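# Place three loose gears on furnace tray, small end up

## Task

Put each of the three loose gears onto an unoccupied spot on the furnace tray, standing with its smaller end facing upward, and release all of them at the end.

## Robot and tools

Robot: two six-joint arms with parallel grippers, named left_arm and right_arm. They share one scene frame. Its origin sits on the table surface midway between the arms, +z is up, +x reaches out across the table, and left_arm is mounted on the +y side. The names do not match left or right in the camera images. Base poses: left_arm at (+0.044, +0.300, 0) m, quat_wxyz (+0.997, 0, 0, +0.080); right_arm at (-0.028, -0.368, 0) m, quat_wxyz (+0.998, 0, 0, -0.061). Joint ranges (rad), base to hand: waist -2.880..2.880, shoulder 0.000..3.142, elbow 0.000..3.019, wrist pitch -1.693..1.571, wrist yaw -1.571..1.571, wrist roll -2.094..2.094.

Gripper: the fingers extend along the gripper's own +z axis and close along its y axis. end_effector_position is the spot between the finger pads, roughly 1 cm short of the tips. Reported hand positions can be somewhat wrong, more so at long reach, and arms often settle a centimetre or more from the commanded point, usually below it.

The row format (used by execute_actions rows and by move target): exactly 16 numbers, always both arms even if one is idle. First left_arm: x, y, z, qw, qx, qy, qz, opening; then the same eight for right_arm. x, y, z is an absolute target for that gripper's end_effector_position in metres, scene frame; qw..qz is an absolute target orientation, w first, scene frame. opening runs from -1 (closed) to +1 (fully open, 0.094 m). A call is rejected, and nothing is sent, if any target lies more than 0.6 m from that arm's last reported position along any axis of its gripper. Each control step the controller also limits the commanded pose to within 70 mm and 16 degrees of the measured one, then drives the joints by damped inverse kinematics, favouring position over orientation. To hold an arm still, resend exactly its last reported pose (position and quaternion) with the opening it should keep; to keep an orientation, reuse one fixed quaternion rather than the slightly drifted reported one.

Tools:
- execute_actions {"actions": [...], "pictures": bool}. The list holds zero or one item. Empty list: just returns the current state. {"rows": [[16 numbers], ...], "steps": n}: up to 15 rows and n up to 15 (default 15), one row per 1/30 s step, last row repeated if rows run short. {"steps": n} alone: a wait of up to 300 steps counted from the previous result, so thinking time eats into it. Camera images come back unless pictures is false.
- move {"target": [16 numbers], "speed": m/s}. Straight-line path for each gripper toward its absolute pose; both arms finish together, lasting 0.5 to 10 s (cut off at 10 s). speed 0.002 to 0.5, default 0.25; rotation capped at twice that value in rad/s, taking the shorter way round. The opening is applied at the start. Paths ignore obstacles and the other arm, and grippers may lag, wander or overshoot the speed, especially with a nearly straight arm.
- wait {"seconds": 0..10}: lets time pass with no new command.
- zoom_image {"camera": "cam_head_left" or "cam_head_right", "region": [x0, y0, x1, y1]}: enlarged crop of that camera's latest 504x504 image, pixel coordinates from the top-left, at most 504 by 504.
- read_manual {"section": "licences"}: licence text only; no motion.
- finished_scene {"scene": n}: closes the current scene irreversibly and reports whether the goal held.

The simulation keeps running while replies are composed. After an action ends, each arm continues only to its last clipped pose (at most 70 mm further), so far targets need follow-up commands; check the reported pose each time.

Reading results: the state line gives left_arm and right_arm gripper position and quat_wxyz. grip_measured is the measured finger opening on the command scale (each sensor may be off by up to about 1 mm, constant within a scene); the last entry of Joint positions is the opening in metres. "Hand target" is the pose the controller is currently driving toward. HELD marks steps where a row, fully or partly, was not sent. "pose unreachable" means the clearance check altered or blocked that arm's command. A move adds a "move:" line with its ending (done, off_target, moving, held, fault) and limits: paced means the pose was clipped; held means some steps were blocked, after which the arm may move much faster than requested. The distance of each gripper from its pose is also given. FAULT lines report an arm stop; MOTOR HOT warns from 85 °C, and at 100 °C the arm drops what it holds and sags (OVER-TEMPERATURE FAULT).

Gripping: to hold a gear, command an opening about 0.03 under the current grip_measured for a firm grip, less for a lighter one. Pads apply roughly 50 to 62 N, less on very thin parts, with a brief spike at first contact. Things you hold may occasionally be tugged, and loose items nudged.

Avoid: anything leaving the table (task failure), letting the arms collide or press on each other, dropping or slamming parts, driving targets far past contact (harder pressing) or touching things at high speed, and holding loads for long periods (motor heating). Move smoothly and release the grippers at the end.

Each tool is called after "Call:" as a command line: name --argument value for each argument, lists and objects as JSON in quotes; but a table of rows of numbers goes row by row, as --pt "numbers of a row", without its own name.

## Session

Call:
execute_actions --actions '[]'

Scene clock: 0.00 s of 6000.00 s.
left_arm: end_effector_position=(+0.3283, -0.1266, +0.3766) grip_measured=+1.000 end_effector_quat_wxyz=(+0.273, -0.102, +0.827, -0.481) | right_arm: end_effector_position=(+0.3686, -0.6323, +0.2266) grip_measured=+1.000 end_effector_quat_wxyz=(-0.032, -0.254, +0.942, -0.218)
Joint positions: left_arm=[-1.166  1.085  1.02  -0.335 -0.067 -1.207  0.094] | right_arm=[-0.334  1.432  1.27  -1.155  0.369 -1.033  0.094]
Joint velocities: left_arm=[ 0.015 -0.005  0.002 -0.007 -0.007 -0.022  0.   ] | right_arm=[-0.005 -0.005 -0.002 -0.007 -0.051  0.037  0.   ]
Hand target (left_arm): +0.330, -0.130, +0.400; +0.280, -0.102, +0.815, -0.497
Hand target (right_arm): +0.376, -0.636, +0.238; -0.022, -0.251, +0.941, -0.227

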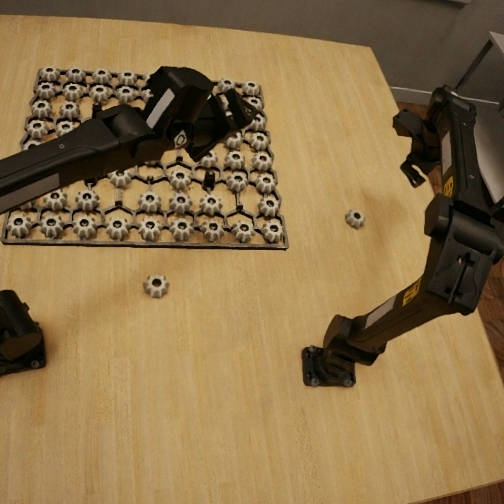

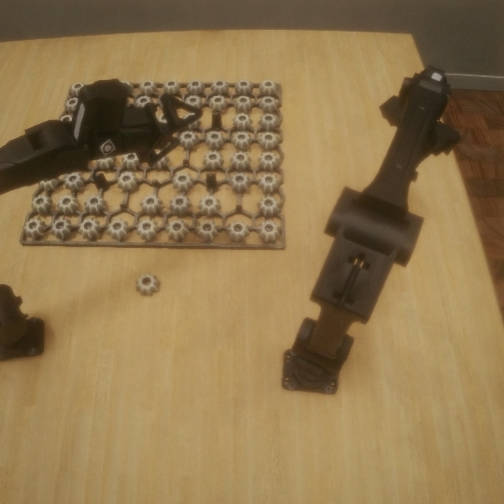

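Call:
zoom_image --camera "cam_head_left" --region '[0, 160, 300, 310]'

Call:
zoom_image --camera "cam_head_left" --region '[126, 255, 186, 315]'

Call:
zoom_image --camera "cam_head_right" --region '[118, 255, 178, 315]'

Call:
zoom_image --camera "cam_head_left" --region '[324, 188, 384, 248]'

Region (0, 160, 300, 310) of cam_head_left's 504x504 image, scaled by 1.680, with more detail than that image has.

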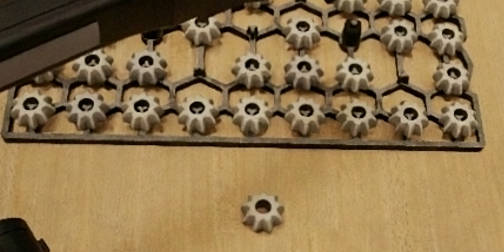

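Region (126, 255, 186, 315) of cam_head_left's 504x504 image, scaled by 8.400, with more detail than that image has.

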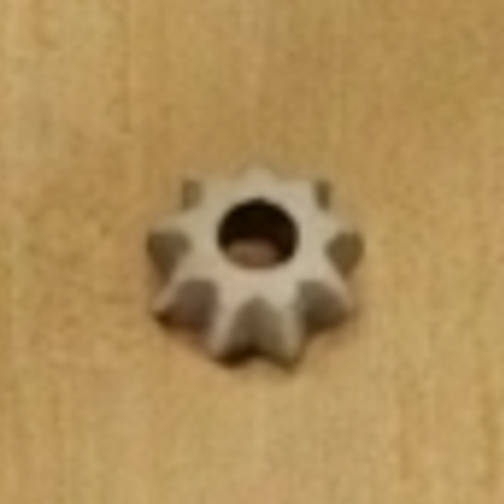

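Region (118, 255, 178, 315) of cam_head_right's 504x504 image, scaled by 8.400, with more detail than that image has.

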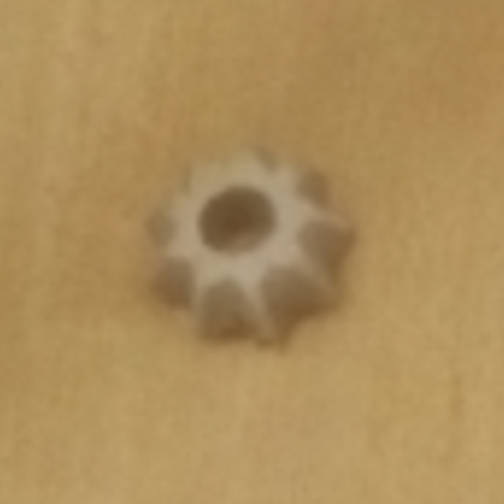

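Region (324, 188, 384, 248) of cam_head_left's 504x504 image, scaled by 8.400, with more detail than that image has.

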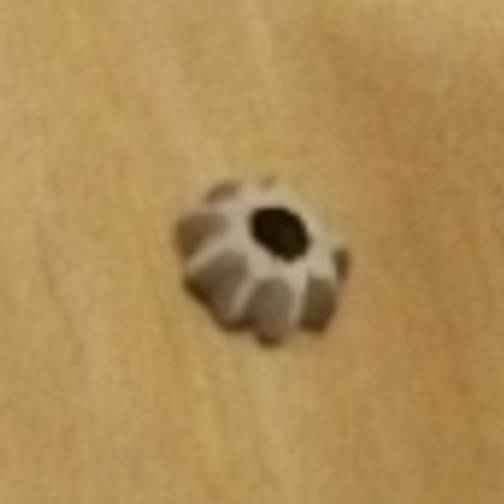

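Call:
move --target '[0.178,0.0,0.12,-0.131,0,0.991,0,0.7, 0.36,-0.525,0.12,0,0.383,0.924,0,0.7]' --speed 0.25

Scene clock: 41.47 s of 6000.00 s.
left_arm: end_effector_position=(+0.1844, -0.0009, +0.1231) grip_measured=+0.703 end_effector_quat_wxyz=(-0.117, -0.009, +0.993, -0.005) | right_arm: end_effector_position=(+0.3560, -0.5302, +0.1318) grip_measured=+0.702 end_effector_quat_wxyz=(+0.004, +0.384, +0.923, -0.004)
Joint positions: left_arm=[-1.188  1.354  0.946 -1.276  0.208 -1.033  0.08 ] | right_arm=[-0.273  1.487  1.123 -1.199  0.007  0.392  0.08 ]
Joint velocities: left_arm=[ 0.015 -0.005 -0.022 -0.002 -0.007  0.037 -0.   ] | right_arm=[ 0.005  0.005 -0.002 -0.002 -0.037 -0.022 -0.   ]
Hand target (left_arm): +0.178, +0.002, +0.119; -0.125, +0.003, +0.992, +0.005
Hand target (right_arm): +0.357, -0.525, +0.121; -0.003, +0.384, +0.923, -0.002
Off the commanded pose (left_arm): 0.007 m, 2 deg.
Off the commanded pose (right_arm): 0.013 m, 1 deg.
After step 90, 35.17 s passed at rest.
move: off_target (right_arm)

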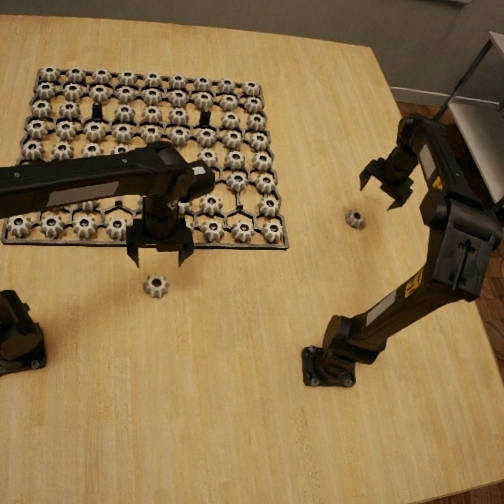

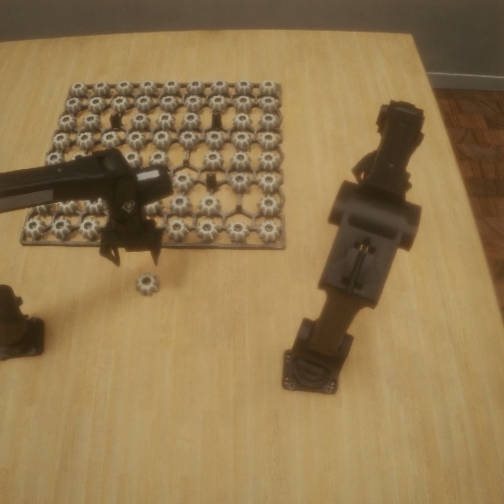

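Call:
move --target '[0.174,0.004,0.038,-0.131,0,0.991,0,0.7, 0.362,-0.520,0.034,0,0.383,0.924,0,0.7]' --speed 0.1

Call:
zoom_image --camera "cam_head_left" --region '[121, 245, 191, 315]'

Call:
zoom_image --camera "cam_head_left" --region '[324, 178, 394, 248]'

Scene clock: 47.63 s of 6000.00 s.
left_arm: end_effector_position=(+0.1773, +0.0060, +0.0435) grip_measured=+0.703 end_effector_quat_wxyz=(-0.129, -0.010, +0.992, -0.001) | right_arm: end_effector_position=(+0.3616, -0.5254, +0.0428) grip_measured=+0.702 end_effector_quat_wxyz=(+0.005, +0.384, +0.923, -0.002)
Joint positions: left_arm=[-1.188  1.463  0.812 -1.052  0.222 -1.033  0.08 ] | right_arm=[-0.259  1.608  1.001 -0.954  0.004  0.406  0.08 ]
Joint velocities: left_arm=[-0.015 -0.015  0.002  0.007 -0.007  0.037  0.   ] | right_arm=[-0.015 -0.005 -0.002 -0.007 -0.022 -0.007 -0.001]
Hand target (left_arm): +0.173, +0.005, +0.038; -0.131, +0.000, +0.991, +0.000
Hand target (right_arm): +0.361, -0.520, +0.034; -0.000, +0.383, +0.924, -0.000
Off the commanded pose (left_arm): 0.007 m, 1 deg.
Off the commanded pose (right_arm): 0.010 m, 1 deg.
After step 90, 1.80 s passed at rest.
move: done

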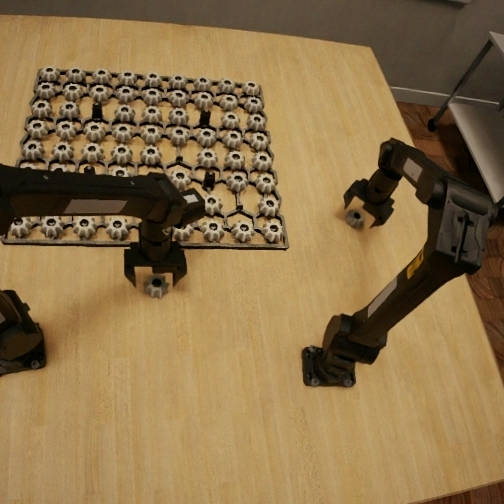

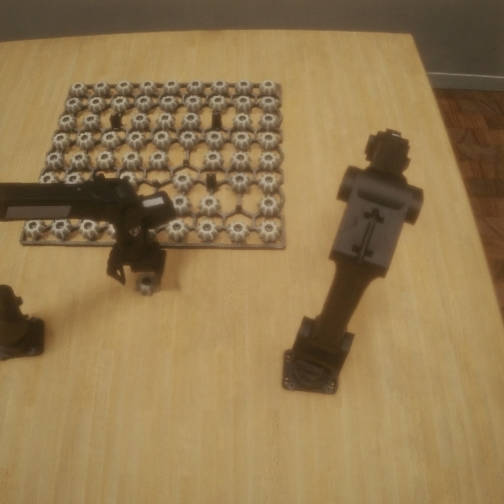

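Region (121, 245, 191, 315) of cam_head_left's 504x504 image, scaled by 7.200, with more detail than that image has.

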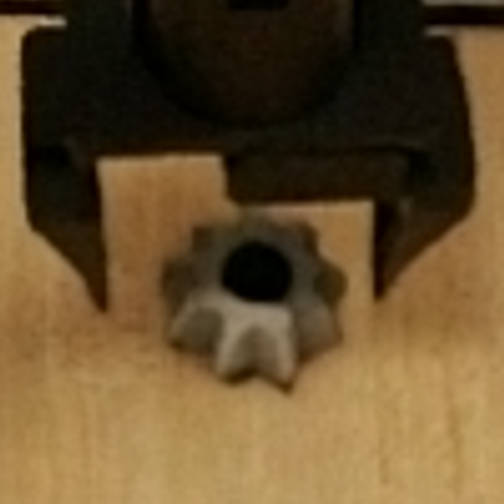

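Region (324, 178, 394, 248) of cam_head_left's 504x504 image, scaled by 7.200, with more detail than that image has.

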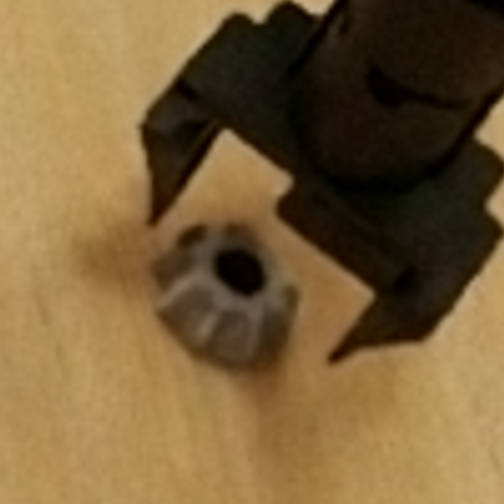

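Call:
move --target '[0.188,-0.001,0.016,-0.131,0,0.991,0,0.7, 0.371,-0.519,0.010,0,0.383,0.924,0,0.7]' --speed 0.04

Call:
zoom_image --camera "cam_head_left" --region '[121, 245, 191, 315]'

Call:
zoom_image --camera "cam_head_left" --region '[324, 178, 394, 248]'

Scene clock: 66.57 s of 6000.00 s.
left_arm: end_effector_position=(+0.1821, +0.0005, +0.0198) grip_measured=+0.703 end_effector_quat_wxyz=(-0.132, -0.001, +0.991, +0.003) | right_arm: end_effector_position=(+0.3718, -0.5247, +0.0210) grip_measured=+0.702 end_effector_quat_wxyz=(+0.008, +0.384, +0.923, -0.002)
Joint positions: left_arm=[-1.184  1.534  0.812 -0.993  0.222 -1.009  0.08 ] | right_arm=[-0.249  1.662  1.001 -0.895  0.004  0.416  0.08 ]
Joint velocities: left_arm=[-0.005 -0.015 -0.002 -0.002 -0.051 -0.051 -0.   ] | right_arm=[-0.015 -0.005 -0.017 -0.002 -0.037  0.007 -0.   ]
Hand target (left_arm): +0.188, -0.001, +0.016; -0.131, +0.000, +0.991, +0.000
Hand target (right_arm): +0.370, -0.519, +0.010; +0.000, +0.383, +0.924, -0.000
Off the commanded pose (left_arm): 0.007 m, 0 deg.
Off the commanded pose (right_arm): 0.012 m, 1 deg.
After step 90, 14.77 s passed at rest.
move: off_target (right_arm)

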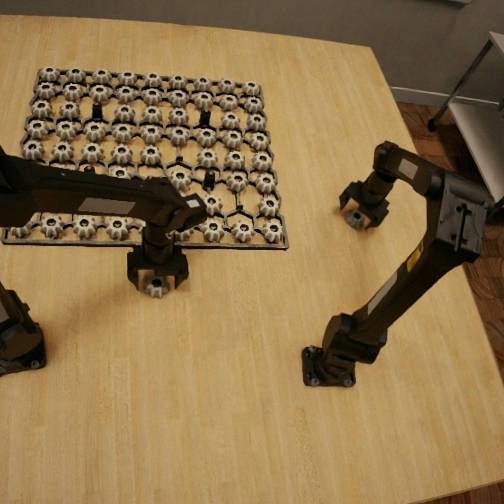

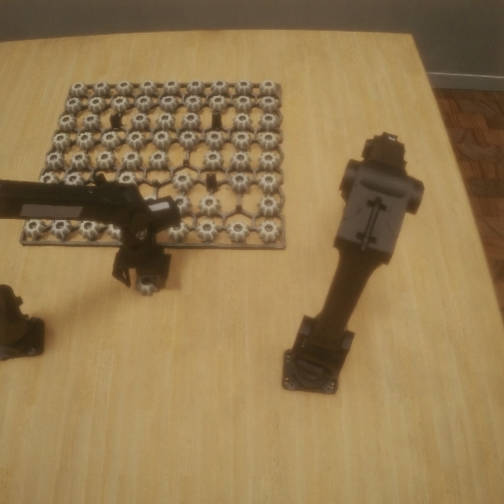

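Region (121, 245, 191, 315) of cam_head_left's 504x504 image, scaled by 7.200, with more detail than that image has.

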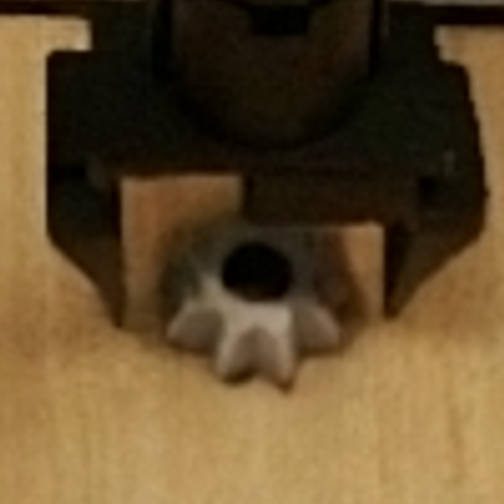

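Region (324, 178, 394, 248) of cam_head_left's 504x504 image, scaled by 7.200, with more detail than that image has.

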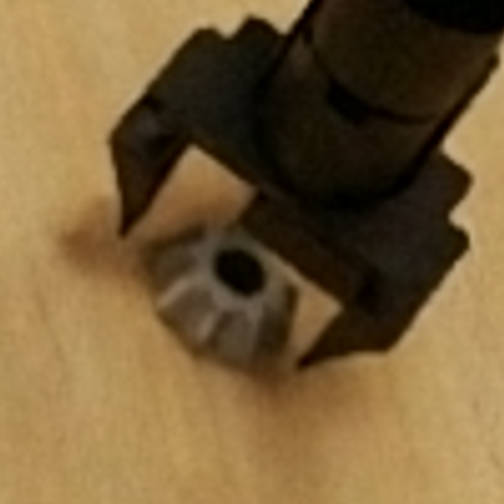

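Call:
move --target '[0.190,0.000,0.006,-0.131,0,0.991,0,0.7, 0.369,-0.520,-0.002,0,0.383,0.924,0,0.7]' --speed 0.03

Scene clock: 70.40 s of 6000.00 s.
left_arm: end_effector_position=(+0.1865, -0.0025, +0.0126) grip_measured=+0.703 end_effector_quat_wxyz=(-0.130, -0.001, +0.992, -0.002) | right_arm: end_effector_position=(+0.3715, -0.5246, +0.0093) grip_measured=+0.701 end_effector_quat_wxyz=(+0.008, +0.384, +0.923, -0.002)
Joint positions: left_arm=[-1.178  1.555  0.812 -0.964  0.222 -1.003  0.08 ] | right_arm=[-0.249  1.682  0.988 -0.861  0.004  0.417  0.08 ]
Joint velocities: left_arm=[-0.005 -0.015  0.007  0.007 -0.066  0.007 -0.001] | right_arm=[-0.005 -0.015 -0.012 -0.007  0.007  0.022 -0.   ]
Hand target (left_arm): +0.190, +0.000, +0.006; -0.131, -0.000, +0.991, -0.000
Hand target (right_arm): +0.368, -0.520, -0.002; -0.000, +0.383, +0.924, -0.000
Off the commanded pose (left_arm): 0.008 m, 0 deg.
Off the commanded pose (right_arm): 0.012 m, 1 deg.
move: off_target (right_arm)

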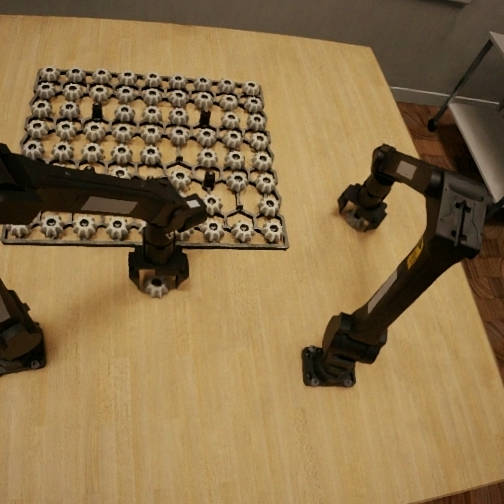

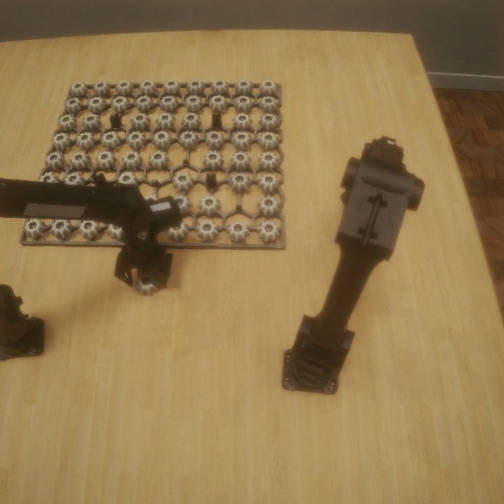

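Call:
execute_actions --actions '[{"rows": [[0.189,0.001,0.003,-0.131,0,0.991,0,0.7, 0.369,-0.520,-0.002,0,0.383,0.924,0,0.6],[0.189,0.001,0.002,-0.131,0,0.991,0,0.62, 0.369,-0.520,-0.002,0,0.383,0.924,0,0.52],[0.189,0.001,0.002,-0.131,0,0.991,0,0.54, 0.369,-0.520,-0.002,0,0.383,0.924,0,0.45],[0.189,0.001,0.002,-0.131,0,0.991,0,0.46, 0.369,-0.520,-0.002,0,0.383,0.924,0,0.39],[0.189,0.001,0.002,-0.131,0,0.991,0,0.39, 0.369,-0.520,-0.002,0,0.383,0.924,0,0.34],[0.189,0.001,0.002,-0.131,0,0.991,0,0.33, 0.369,-0.520,-0.002,0,0.383,0.924,0,0.30],[0.189,0.001,0.002,-0.131,0,0.991,0,0.28, 0.369,-0.520,-0.002,0,0.383,0.924,0,0.26],[0.189,0.001,0.002,-0.131,0,0.991,0,0.24, 0.369,-0.520,-0.002,0,0.383,0.924,0,0.23],[0.189,0.001,0.002,-0.131,0,0.991,0,0.20, 0.369,-0.520,-0.002,0,0.383,0.924,0,0.20],[0.189,0.001,0.002,-0.131,0,0.991,0,0.17, 0.369,-0.520,-0.002,0,0.383,0.924,0,0.17],[0.189,0.001,0.002,-0.131,0,0.991,0,0.14, 0.369,-0.520,-0.002,0,0.383,0.924,0,0.14],[0.189,0.001,0.002,-0.131,0,0.991,0,0.11, 0.369,-0.520,-0.002,0,0.383,0.924,0,0.11],[0.189,0.001,0.002,-0.131,0,0.991,0,0.08, 0.369,-0.520,-0.002,0,0.383,0.924,0,0.08]], "steps": 15}]'

Scene clock: 76.90 s of 6000.00 s.
left_arm: end_effector_position=(+0.1874, -0.0022, +0.0098) grip_measured=+0.200 end_effector_quat_wxyz=(-0.128, -0.001, +0.992, -0.003) | right_arm: end_effector_position=(+0.3715, -0.5247, +0.0093) grip_measured=+0.190 end_effector_quat_wxyz=(+0.008, +0.384, +0.923, -0.002)
Joint positions: left_arm=[-1.176  1.558  0.808 -0.952  0.22  -1.003  0.056] | right_arm=[-0.249  1.682  0.988 -0.861  0.004  0.417  0.056]
Joint velocities: left_arm=[-0.005 -0.015  0.022 -0.017 -0.051 -0.037 -0.   ] | right_arm=[-0.005 -0.005  0.017 -0.022 -0.051 -0.037 -0.   ]
Hand target (left_arm): +0.189, +0.001, +0.002; -0.131, -0.000, +0.991, -0.000
Hand target (right_arm): +0.369, -0.520, -0.002; -0.000, +0.383, +0.924, -0.000
Off the commanded pose (left_arm): 0.009 m, 1 deg.
Off the commanded pose (right_arm): 0.013 m, 1 deg.
Steps of this call (steps 1 to 90: nothing new was sent; then 3.00 s passed at rest; steps 91 to 105: all 15 steps of this action). Readings (end_effector_position):
91: left_arm (+0.1866, -0.0028, +0.0125) | right_arm (+0.3715, -0.5246, +0.0093)
92: left_arm (+0.1870, -0.0034, +0.0122) | right_arm (+0.3715, -0.5246, +0.0093)
94: left_arm (+0.1877, -0.0044, +0.0117) | right_arm (+0.3715, -0.5246, +0.0093)
98: left_arm (+0.1873, -0.0022, +0.0099) | right_arm (+0.3715, -0.5247, +0.0093)
105: the state above

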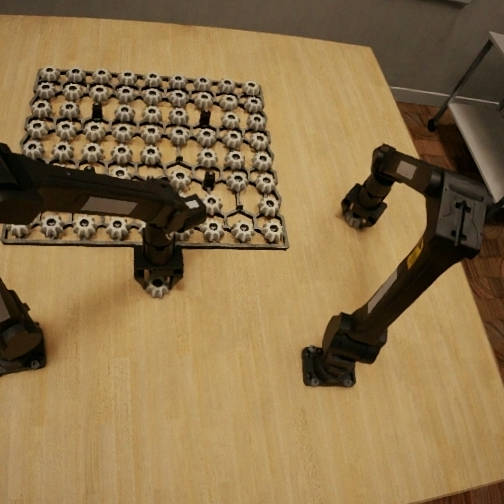

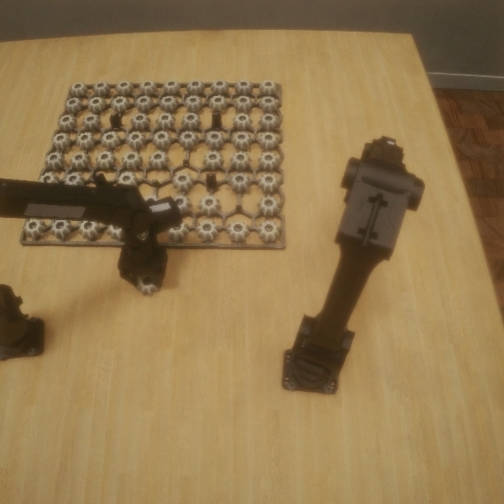

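Call:
move --target '[0.195,-0.008,0.105,-0.131,0,0.991,0,0.15, 0.380,-0.527,0.11,0,0.383,0.924,0,0.14]' --speed 0.12

Call:
move --target '[0.435,0.086,0.115,-0.131,0,0.991,0,0.15, 0.415,-0.203,0.11,0,0.383,0.924,0,0.14]' --speed 0.18

Scene clock: 85.73 s of 6000.00 s.
left_arm: end_effector_position=(+0.1795, +0.0106, +0.0777) grip_measured=+0.200 end_effector_quat_wxyz=(-0.148, -0.005, +0.988, +0.031) | right_arm: end_effector_position=(+0.3565, -0.5187, +0.0793) grip_measured=+0.190 end_effector_quat_wxyz=(-0.037, +0.384, +0.923, -0.003)
Joint positions: left_arm=[-1.176  1.45   0.896 -1.231  0.219 -1.003  0.056] | right_arm=[-0.249  1.588  1.086 -1.144  0.004  0.417  0.056]
Joint velocities: left_arm=[-0.005 -0.005  0.012  0.007  0.007 -0.022 -0.001] | right_arm=[-0.005  0.005 -0.017 -0.002 -0.022 -0.037  0.   ]
Hand target (left_arm): +0.195, -0.008, +0.105; -0.131, -0.000, +0.991, +0.000
Hand target (right_arm): +0.379, -0.526, +0.110; +0.000, +0.383, +0.924, -0.000
Off the commanded pose (left_arm): 0.036 m, 4 deg.
Off the commanded pose (right_arm): 0.040 m, 4 deg.
After step 90, 4.60 s passed at rest.
move: off_target (left_arm, right_arm)

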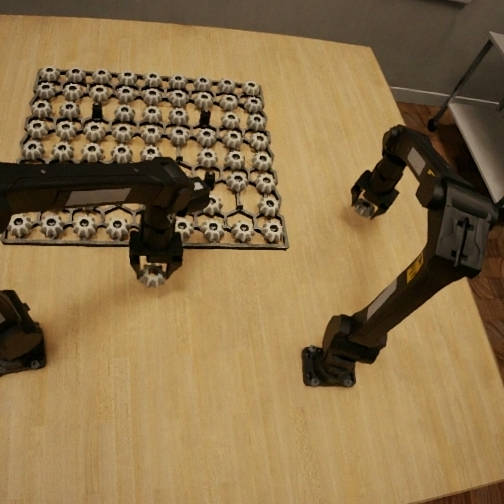

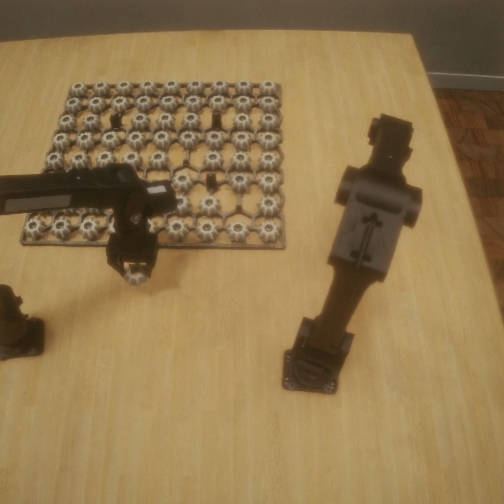

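Scene clock: 88.03 s of 6000.00 s.
left_arm: end_effector_position=(+0.4147, +0.0949, +0.0946) grip_measured=+0.200 end_effector_quat_wxyz=(-0.152, -0.007, +0.988, +0.013) | right_arm: end_effector_position=(+0.3846, -0.2113, +0.0888) grip_measured=+0.190 end_effector_quat_wxyz=(-0.017, +0.376, +0.926, -0.022)
Joint positions: left_arm=[-0.62   1.726  1.279 -1.41   0.113 -0.458  0.056] | right_arm=[ 0.49   1.632  1.17  -1.165  0.009  1.138  0.056]
Joint velocities: left_arm=[ 0.005 -0.005 -0.012  0.012 -0.007 -0.022  0.001] | right_arm=[-0.005 -0.015 -0.022 -0.002 -0.007  0.051  0.   ]
Hand target (left_arm): +0.434, +0.086, +0.114; -0.133, -0.000, +0.991, +0.001
Hand target (right_arm): +0.408, -0.205, +0.110; +0.002, +0.383, +0.924, -0.006
Off the commanded pose (left_arm): 0.030 m, 3 deg.
Off the commanded pose (right_arm): 0.038 m, 3 deg.
move: off_target (left_arm, right_arm)

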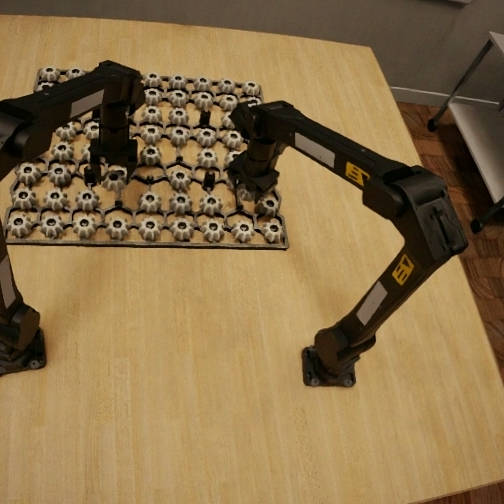

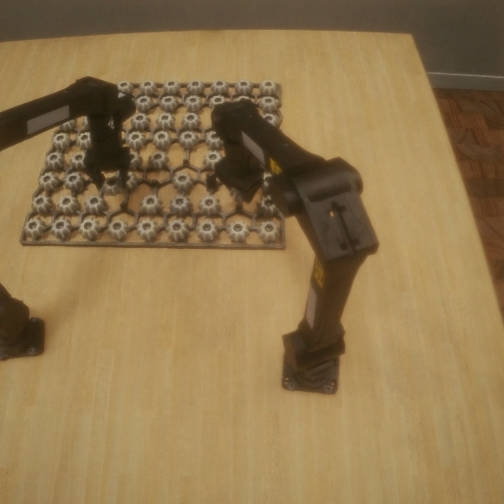

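Call:
move --target '[0.421,0.088,0.044,-0.131,0,0.991,0,0.15, 0.402,-0.211,0.042,0,0.383,0.924,0,0.14]' --speed 0.06

Call:
zoom_image --camera "cam_head_left" --region '[73, 160, 163, 240]'

Call:
zoom_image --camera "cam_head_right" --region '[78, 160, 168, 240]'

Call:
zoom_image --camera "cam_head_left" --region '[197, 165, 287, 245]'

Call:
zoom_image --camera "cam_head_right" --region '[195, 165, 285, 245]'

Scene clock: 92.73 s of 6000.00 s.
left_arm: end_effector_position=(+0.4209, +0.0917, +0.0457) grip_measured=+0.200 end_effector_quat_wxyz=(-0.132, -0.005, +0.991, +0.003) | right_arm: end_effector_position=(+0.3988, -0.2072, +0.0448) grip_measured=+0.190 end_effector_quat_wxyz=(-0.001, +0.380, +0.925, -0.002)
Joint positions: left_arm=[-0.62   1.776  1.212 -1.248  0.113 -0.456  0.056] | right_arm=[ 0.485  1.695  1.122 -1.003  0.002  1.141  0.056]
Joint velocities: left_arm=[-0.005  0.005  0.002 -0.007 -0.007 -0.037  0.001] | right_arm=[-0.005 -0.005  0.007  0.002  0.037  0.007  0.   ]
Hand target (left_arm): +0.420, +0.088, +0.044; -0.131, -0.000, +0.991, -0.000
Hand target (right_arm): +0.402, -0.211, +0.042; -0.000, +0.383, +0.924, +0.000
Off the commanded pose (left_arm): 0.004 m, 1 deg.
Off the commanded pose (right_arm): 0.006 m, 0 deg.
After step 90, 0.50 s passed at rest.
move: done

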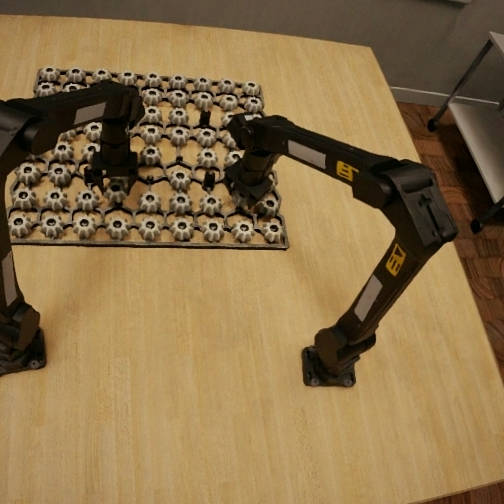

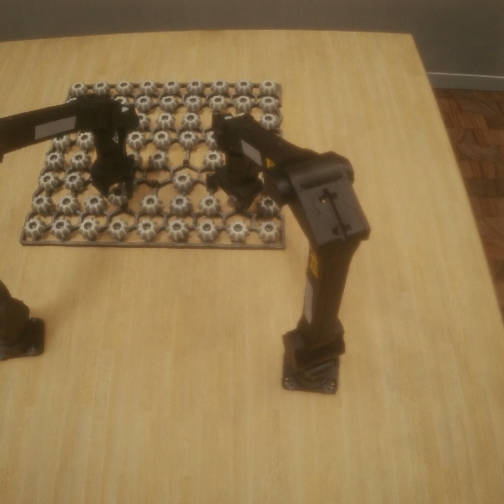

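Region (73, 160, 163, 240) of cam_head_left's 504x504 image, scaled by 5.600, with more detail than that image has.

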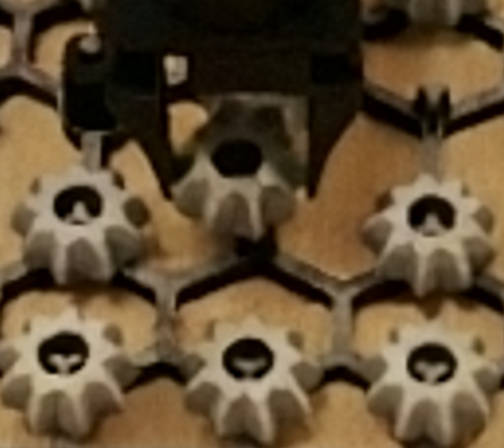

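Region (78, 160, 168, 240) of cam_head_right's 504x504 image, scaled by 5.600, with more detail than that image has.

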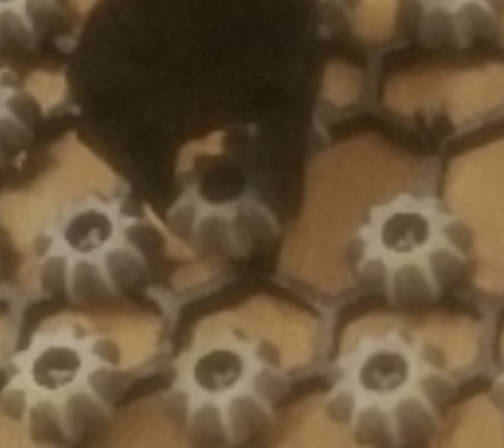

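Region (197, 165, 287, 245) of cam_head_left's 504x504 image, scaled by 5.600, with more detail than that image has.

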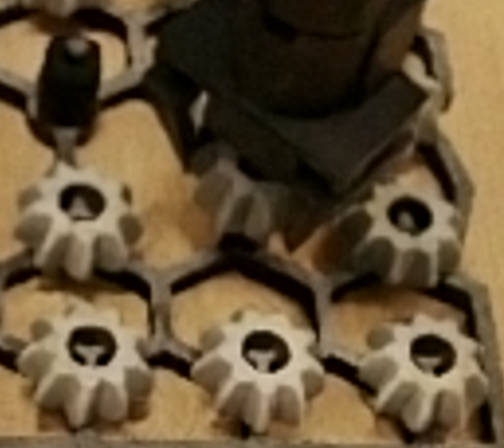

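Region (195, 165, 285, 245) of cam_head_right's 504x504 image, scaled by 5.600, with more detail than that image has.

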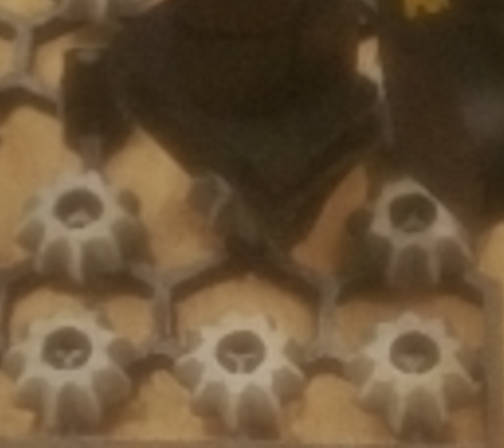

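Call:
move --target '[0.4066,0.0804,0.052,-0.131,0,0.991,0,0.15, 0.388,-0.2003,0.052,0,0.383,0.924,0,0.14]' --speed 0.03

Call:
zoom_image --camera "cam_head_left" --region '[73, 160, 163, 240]'

Call:
zoom_image --camera "cam_head_left" --region '[197, 165, 287, 245]'

Scene clock: 108.70 s of 6000.00 s.
left_arm: end_effector_position=(+0.4072, +0.0855, +0.0412) grip_measured=+0.200 end_effector_quat_wxyz=(-0.142, +0.002, +0.990, +0.006) | right_arm: end_effector_position=(+0.3899, -0.2043, +0.0407) grip_measured=+0.190 end_effector_quat_wxyz=(-0.006, +0.383, +0.924, -0.007)
Joint positions: left_arm=[-0.645  1.774  1.192 -1.248  0.12  -0.465  0.056] | right_arm=[ 0.498  1.693  1.105 -1.003  0.002  1.161  0.056]
Joint velocities: left_arm=[-0.005 -0.024  0.007 -0.007  0.007  0.066 -0.001] | right_arm=[ 0.005  0.005  0.012 -0.007 -0.037 -0.037 -0.001]
Hand target (left_arm): +0.407, +0.080, +0.052; -0.131, +0.000, +0.991, -0.000
Hand target (right_arm): +0.388, -0.200, +0.052; +0.000, +0.383, +0.924, -0.000
Off the commanded pose (left_arm): 0.012 m, 1 deg.
Off the commanded pose (right_arm): 0.012 m, 1 deg.
After step 90, 11.87 s passed at rest.
move: off_target (left_arm, right_arm)

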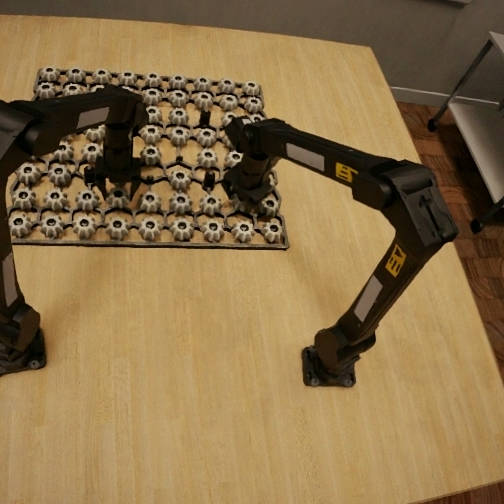

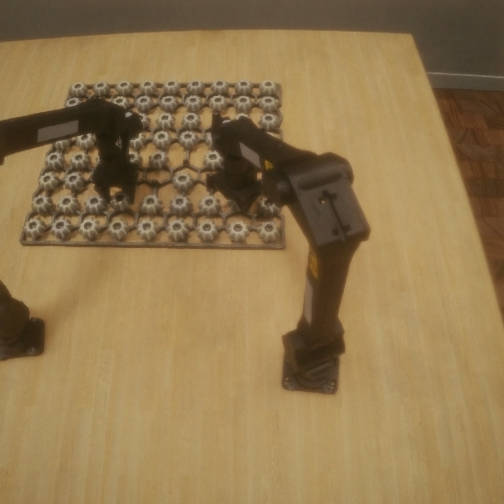

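Region (73, 160, 163, 240) of cam_head_left's 504x504 image, scaled by 5.600, with more detail than that image has.

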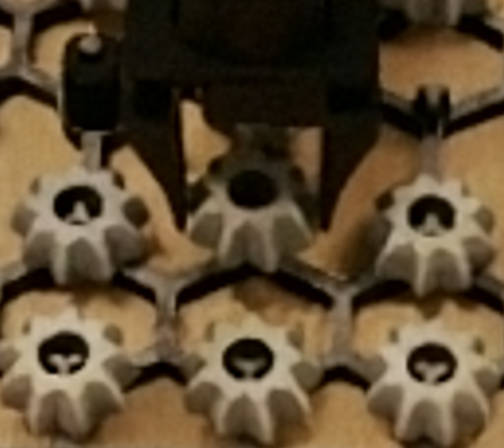

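Region (197, 165, 287, 245) of cam_head_left's 504x504 image, scaled by 5.600, with more detail than that image has.

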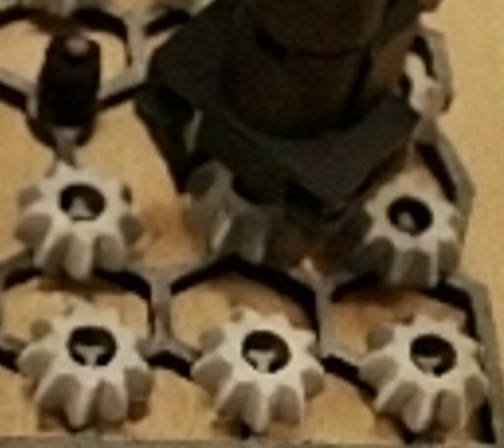

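Call:
zoom_image --camera "cam_head_left" --region '[197, 185, 257, 225]'

Region (197, 185, 257, 225) of cam_head_left's 504x504 image, scaled by 8.400, with more detail than that image has.

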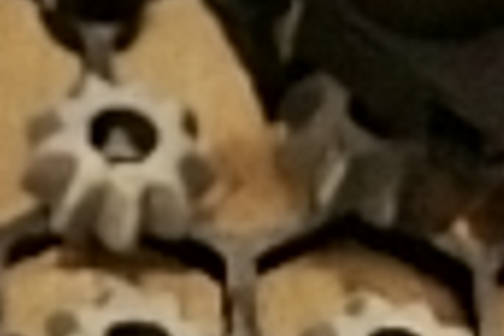

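Call:
move --target '[0.4068,0.0855,0.014,-0.131,0,0.991,0,0.15, 0.3877,-0.2047,0.013,0,0.383,0.924,0,0.14]' --speed 0.02

Call:
zoom_image --camera "cam_head_left" --region '[73, 160, 163, 240]'

Call:
zoom_image --camera "cam_head_left" --region '[197, 165, 287, 245]'

Scene clock: 116.93 s of 6000.00 s.
left_arm: end_effector_position=(+0.4077, +0.0853, +0.0244) grip_measured=+0.200 end_effector_quat_wxyz=(-0.131, +0.002, +0.991, +0.000) | right_arm: end_effector_position=(+0.3878, -0.2050, +0.0241) grip_measured=+0.190 end_effector_quat_wxyz=(-0.000, +0.383, +0.924, -0.001)
Joint positions: left_arm=[-0.645  1.785  1.159 -1.179  0.12  -0.466  0.056] | right_arm=[ 0.498  1.704  1.068 -0.937  0.001  1.161  0.056]
Joint velocities: left_arm=[ 0.024  0.005 -0.012  0.027 -0.037  0.037 -0.001] | right_arm=[-0.005 -0.005 -0.012  0.002 -0.007  0.051 -0.   ]
Hand target (left_arm): +0.406, +0.086, +0.014; -0.131, -0.000, +0.991, -0.000
Hand target (right_arm): +0.387, -0.205, +0.013; -0.000, +0.383, +0.924, -0.000
Off the commanded pose (left_arm): 0.010 m, 0 deg.
Off the commanded pose (right_arm): 0.011 m, 0 deg.
After step 90, 3.63 s passed at rest.
move: off_target (right_arm)

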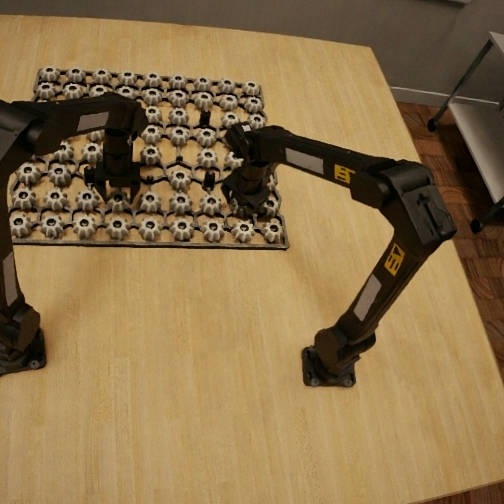

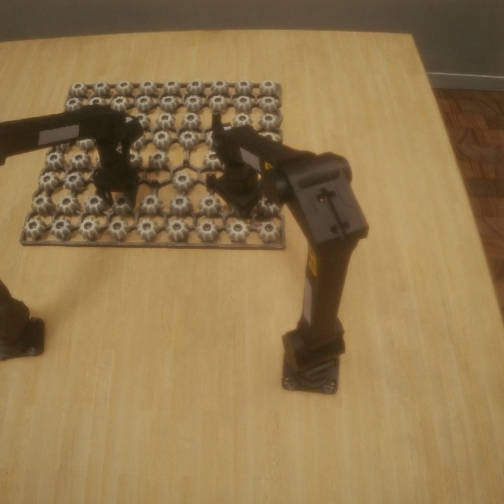

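Region (73, 160, 163, 240) of cam_head_left's 504x504 image, scaled by 5.600, with more detail than that image has.

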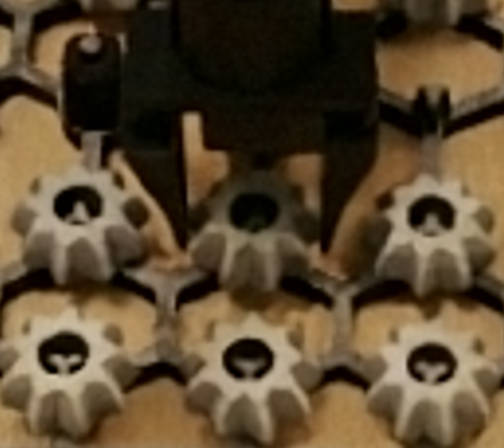

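Region (197, 165, 287, 245) of cam_head_left's 504x504 image, scaled by 5.600, with more detail than that image has.

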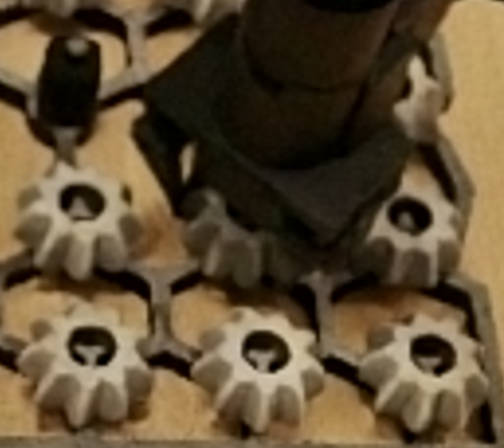

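Call:
execute_actions --actions '[{"rows": [[0.4075,0.0853,0.021,-0.131,0,0.991,0,0.22, 0.3878,-0.205,0.021,0,0.383,0.924,0,0.22],[0.4075,0.0853,0.021,-0.131,0,0.991,0,0.28, 0.3878,-0.205,0.021,0,0.383,0.924,0,0.3],[0.4075,0.0853,0.021,-0.131,0,0.991,0,0.33, 0.3878,-0.205,0.021,0,0.383,0.924,0,0.39],[0.4075,0.0853,0.021,-0.131,0,0.991,0,0.38, 0.3878,-0.205,0.021,0,0.383,0.924,0,0.48]], "steps": 9}]' --pictures false

Call:
move --target '[0.4183,0.0797,0.0938,-0.0561,0.0052,0.9972,-0.0392,0.38, 0.3986,-0.2007,0.0931,0.0575,0.3818,0.921,0.0556,0.48]' --speed 0.1

Scene clock: 127.77 s of 6000.00 s.
left_arm: end_effector_position=(+0.4077, +0.0853, +0.0244) grip_measured=+0.377 end_effector_quat_wxyz=(-0.131, +0.002, +0.991, +0.000) | right_arm: end_effector_position=(+0.3879, -0.2050, +0.0241) grip_measured=+0.478 end_effector_quat_wxyz=(-0.000, +0.383, +0.924, -0.001)
Joint positions: left_arm=[-0.645  1.785  1.159 -1.179  0.12  -0.466  0.065] | right_arm=[ 0.498  1.704  1.068 -0.937  0.001  1.161  0.069]
Joint velocities: left_arm=[-0.005  0.015  0.007  0.007  0.081 -0.081  0.001] | right_arm=[-0.015  0.005  0.007 -0.007 -0.051 -0.007  0.   ]
Hand target (left_arm): +0.407, +0.085, +0.021; -0.131, +0.000, +0.991, +0.000
Hand target (right_arm): +0.388, -0.205, +0.021; -0.000, +0.383, +0.924, +0.000
Off the commanded pose (left_arm): 0.003 m, 0 deg.
Off the commanded pose (right_arm): 0.003 m, 0 deg.
Steps of this call (steps 1 to 90: nothing new was sent; then 7.53 s passed at rest; steps 91 to 99: all 9 steps of this action). Readings (end_effector_position):
91: left_arm (+0.4077, +0.0853, +0.0244) | right_arm (+0.3878, -0.2050, +0.0241)
92: left_arm (+0.4077, +0.0853, +0.0244) | right_arm (+0.3878, -0.2050, +0.0241)
94: left_arm (+0.4077, +0.0853, +0.0244) | right_arm (+0.3879, -0.2050, +0.0241)
98: left_arm (+0.4077, +0.0853, +0.0244) | right_arm (+0.3879, -0.2050, +0.0241)
99: the state above

Scene clock: 129.20 s of 6000.00 s.
left_arm: end_effector_position=(+0.4177, +0.0800, +0.0852) grip_measured=+0.377 end_effector_quat_wxyz=(-0.065, +0.007, +0.997, -0.034) | right_arm: end_effector_position=(+0.3981, -0.2009, +0.0870) grip_measured=+0.478 end_effector_quat_wxyz=(+0.052, +0.382, +0.921, +0.050)
Joint positions: left_arm=[-0.645  1.636  1.159 -1.179  0.12  -0.466  0.065] | right_arm=[ 0.498  1.558  1.068 -0.937  0.001  1.161  0.069]
Joint velocities: left_arm=[-0.005  0.005  0.012 -0.027  0.007  0.007  0.001] | right_arm=[-0.005 -0.015  0.002  0.002 -0.051 -0.051  0.001]
Hand target (left_arm): +0.419, +0.079, +0.094; -0.056, +0.004, +0.998, -0.040
Hand target (right_arm): +0.399, -0.200, +0.092; +0.057, +0.382, +0.921, +0.056
Off the commanded pose (left_arm): 0.009 m, 1 deg.
Off the commanded pose (right_arm): 0.006 m, 1 deg.
move: done

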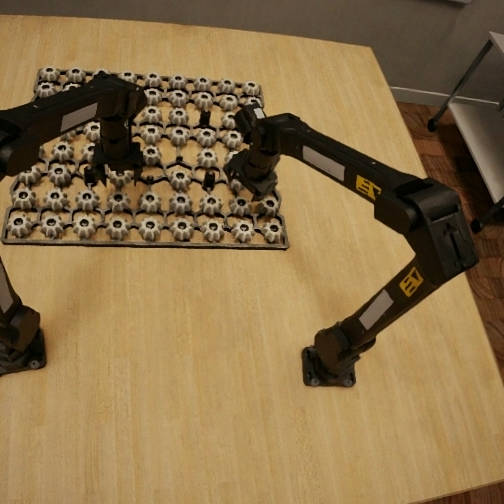

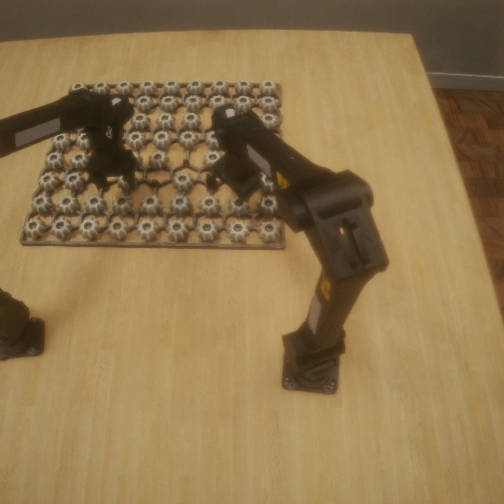

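Call:
move --target '[0.37,0.40,0.17,0.2549,-0.1677,0.9513,0.0449,-1, 0.30,-0.45,0.15,0,0.206,0.979,0,0.48]' --speed 0.3

Call:
move --target '[0.284,0.716,0.075,0.5211,-0.3161,0.7631,0.2158,-1, 0.30,-0.45,0.15,0,0.206,0.979,0,0.48]' --speed 0.3

Scene clock: 149.73 s of 6000.00 s.
left_arm: end_effector_position=(+0.3706, +0.4016, +0.1743) grip_measured=-0.990 end_effector_quat_wxyz=(+0.244, -0.178, +0.952, +0.042) | right_arm: end_effector_position=(+0.3061, -0.4511, +0.1453) grip_measured=+0.478 end_effector_quat_wxyz=(-0.004, +0.212, +0.977, +0.005)
Joint positions: left_arm=[ 0.125  0.935  0.709 -0.845 -0.033 -0.075  0.   ] | right_arm=[-0.125  1.295  0.97  -1.253 -0.01   0.179  0.069]
Joint velocities: left_arm=[-0.015 -0.015 -0.012 -0.002  0.007 -0.037 -0.002] | right_arm=[-0.015 -0.005 -0.002 -0.012  0.037 -0.051 -0.   ]
Hand target (left_arm): +0.371, +0.402, +0.173; +0.251, -0.171, +0.952, +0.043
Hand target (right_arm): +0.305, -0.450, +0.151; -0.000, +0.206, +0.978, +0.005
Off the commanded pose (left_arm): 0.005 m, 2 deg.
Off the commanded pose (right_arm): 0.008 m, 1 deg.
After step 90, 15.60 s passed at rest.
move: done

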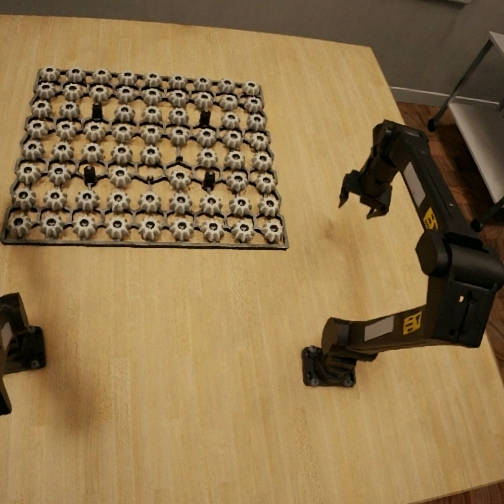

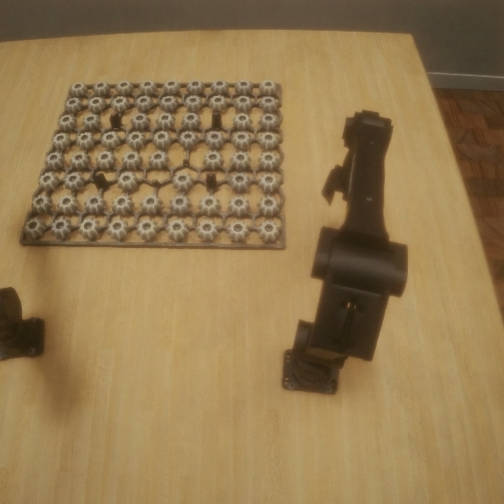

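Scene clock: 151.63 s of 6000.00 s.
left_arm: end_effector_position=(+0.2761, +0.6976, +0.0567) grip_measured=-0.990 end_effector_quat_wxyz=(+0.501, -0.324, +0.777, +0.198) | right_arm: end_effector_position=(+0.3057, -0.4522, +0.1482) grip_measured=+0.478 end_effector_quat_wxyz=(+0.001, +0.211, +0.977, +0.002)
Joint positions: left_arm=[1.018 1.565 0.423 0.677 0.369 0.16  0.   ] | right_arm=[-0.125  1.287  0.97  -1.253 -0.003  0.177  0.069]
Joint velocities: left_arm=[-0.005 -0.005 -0.002 -0.012 -0.007 -0.007  0.   ] | right_arm=[-0.005 -0.015  0.007 -0.012 -0.022 -0.037 -0.001]
Hand target (left_arm): +0.281, +0.714, +0.075; +0.521, -0.319, +0.763, +0.212
Hand target (right_arm): +0.300, -0.450, +0.150; -0.000, +0.206, +0.979, +0.000
Off the commanded pose (left_arm): 0.027 m, 4 deg.
Off the commanded pose (right_arm): 0.006 m, 1 deg.
move: off_target (left_arm)

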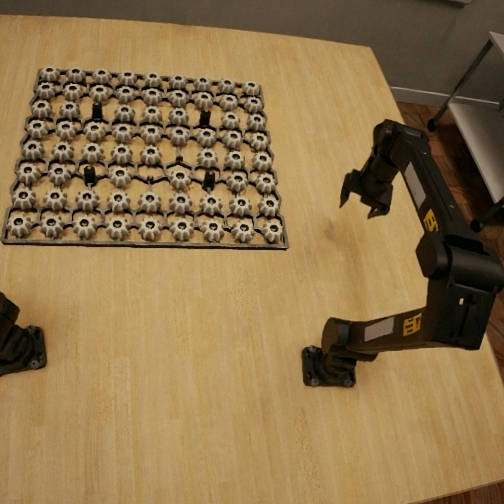

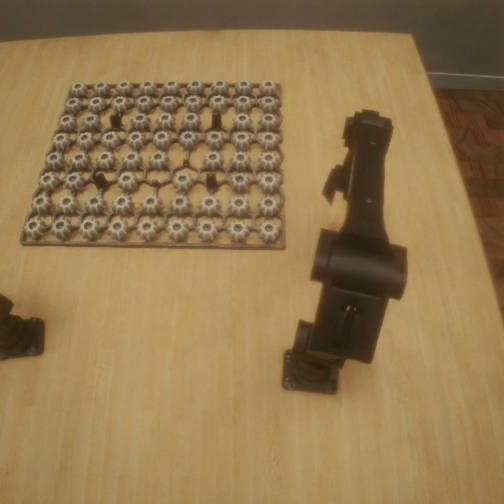

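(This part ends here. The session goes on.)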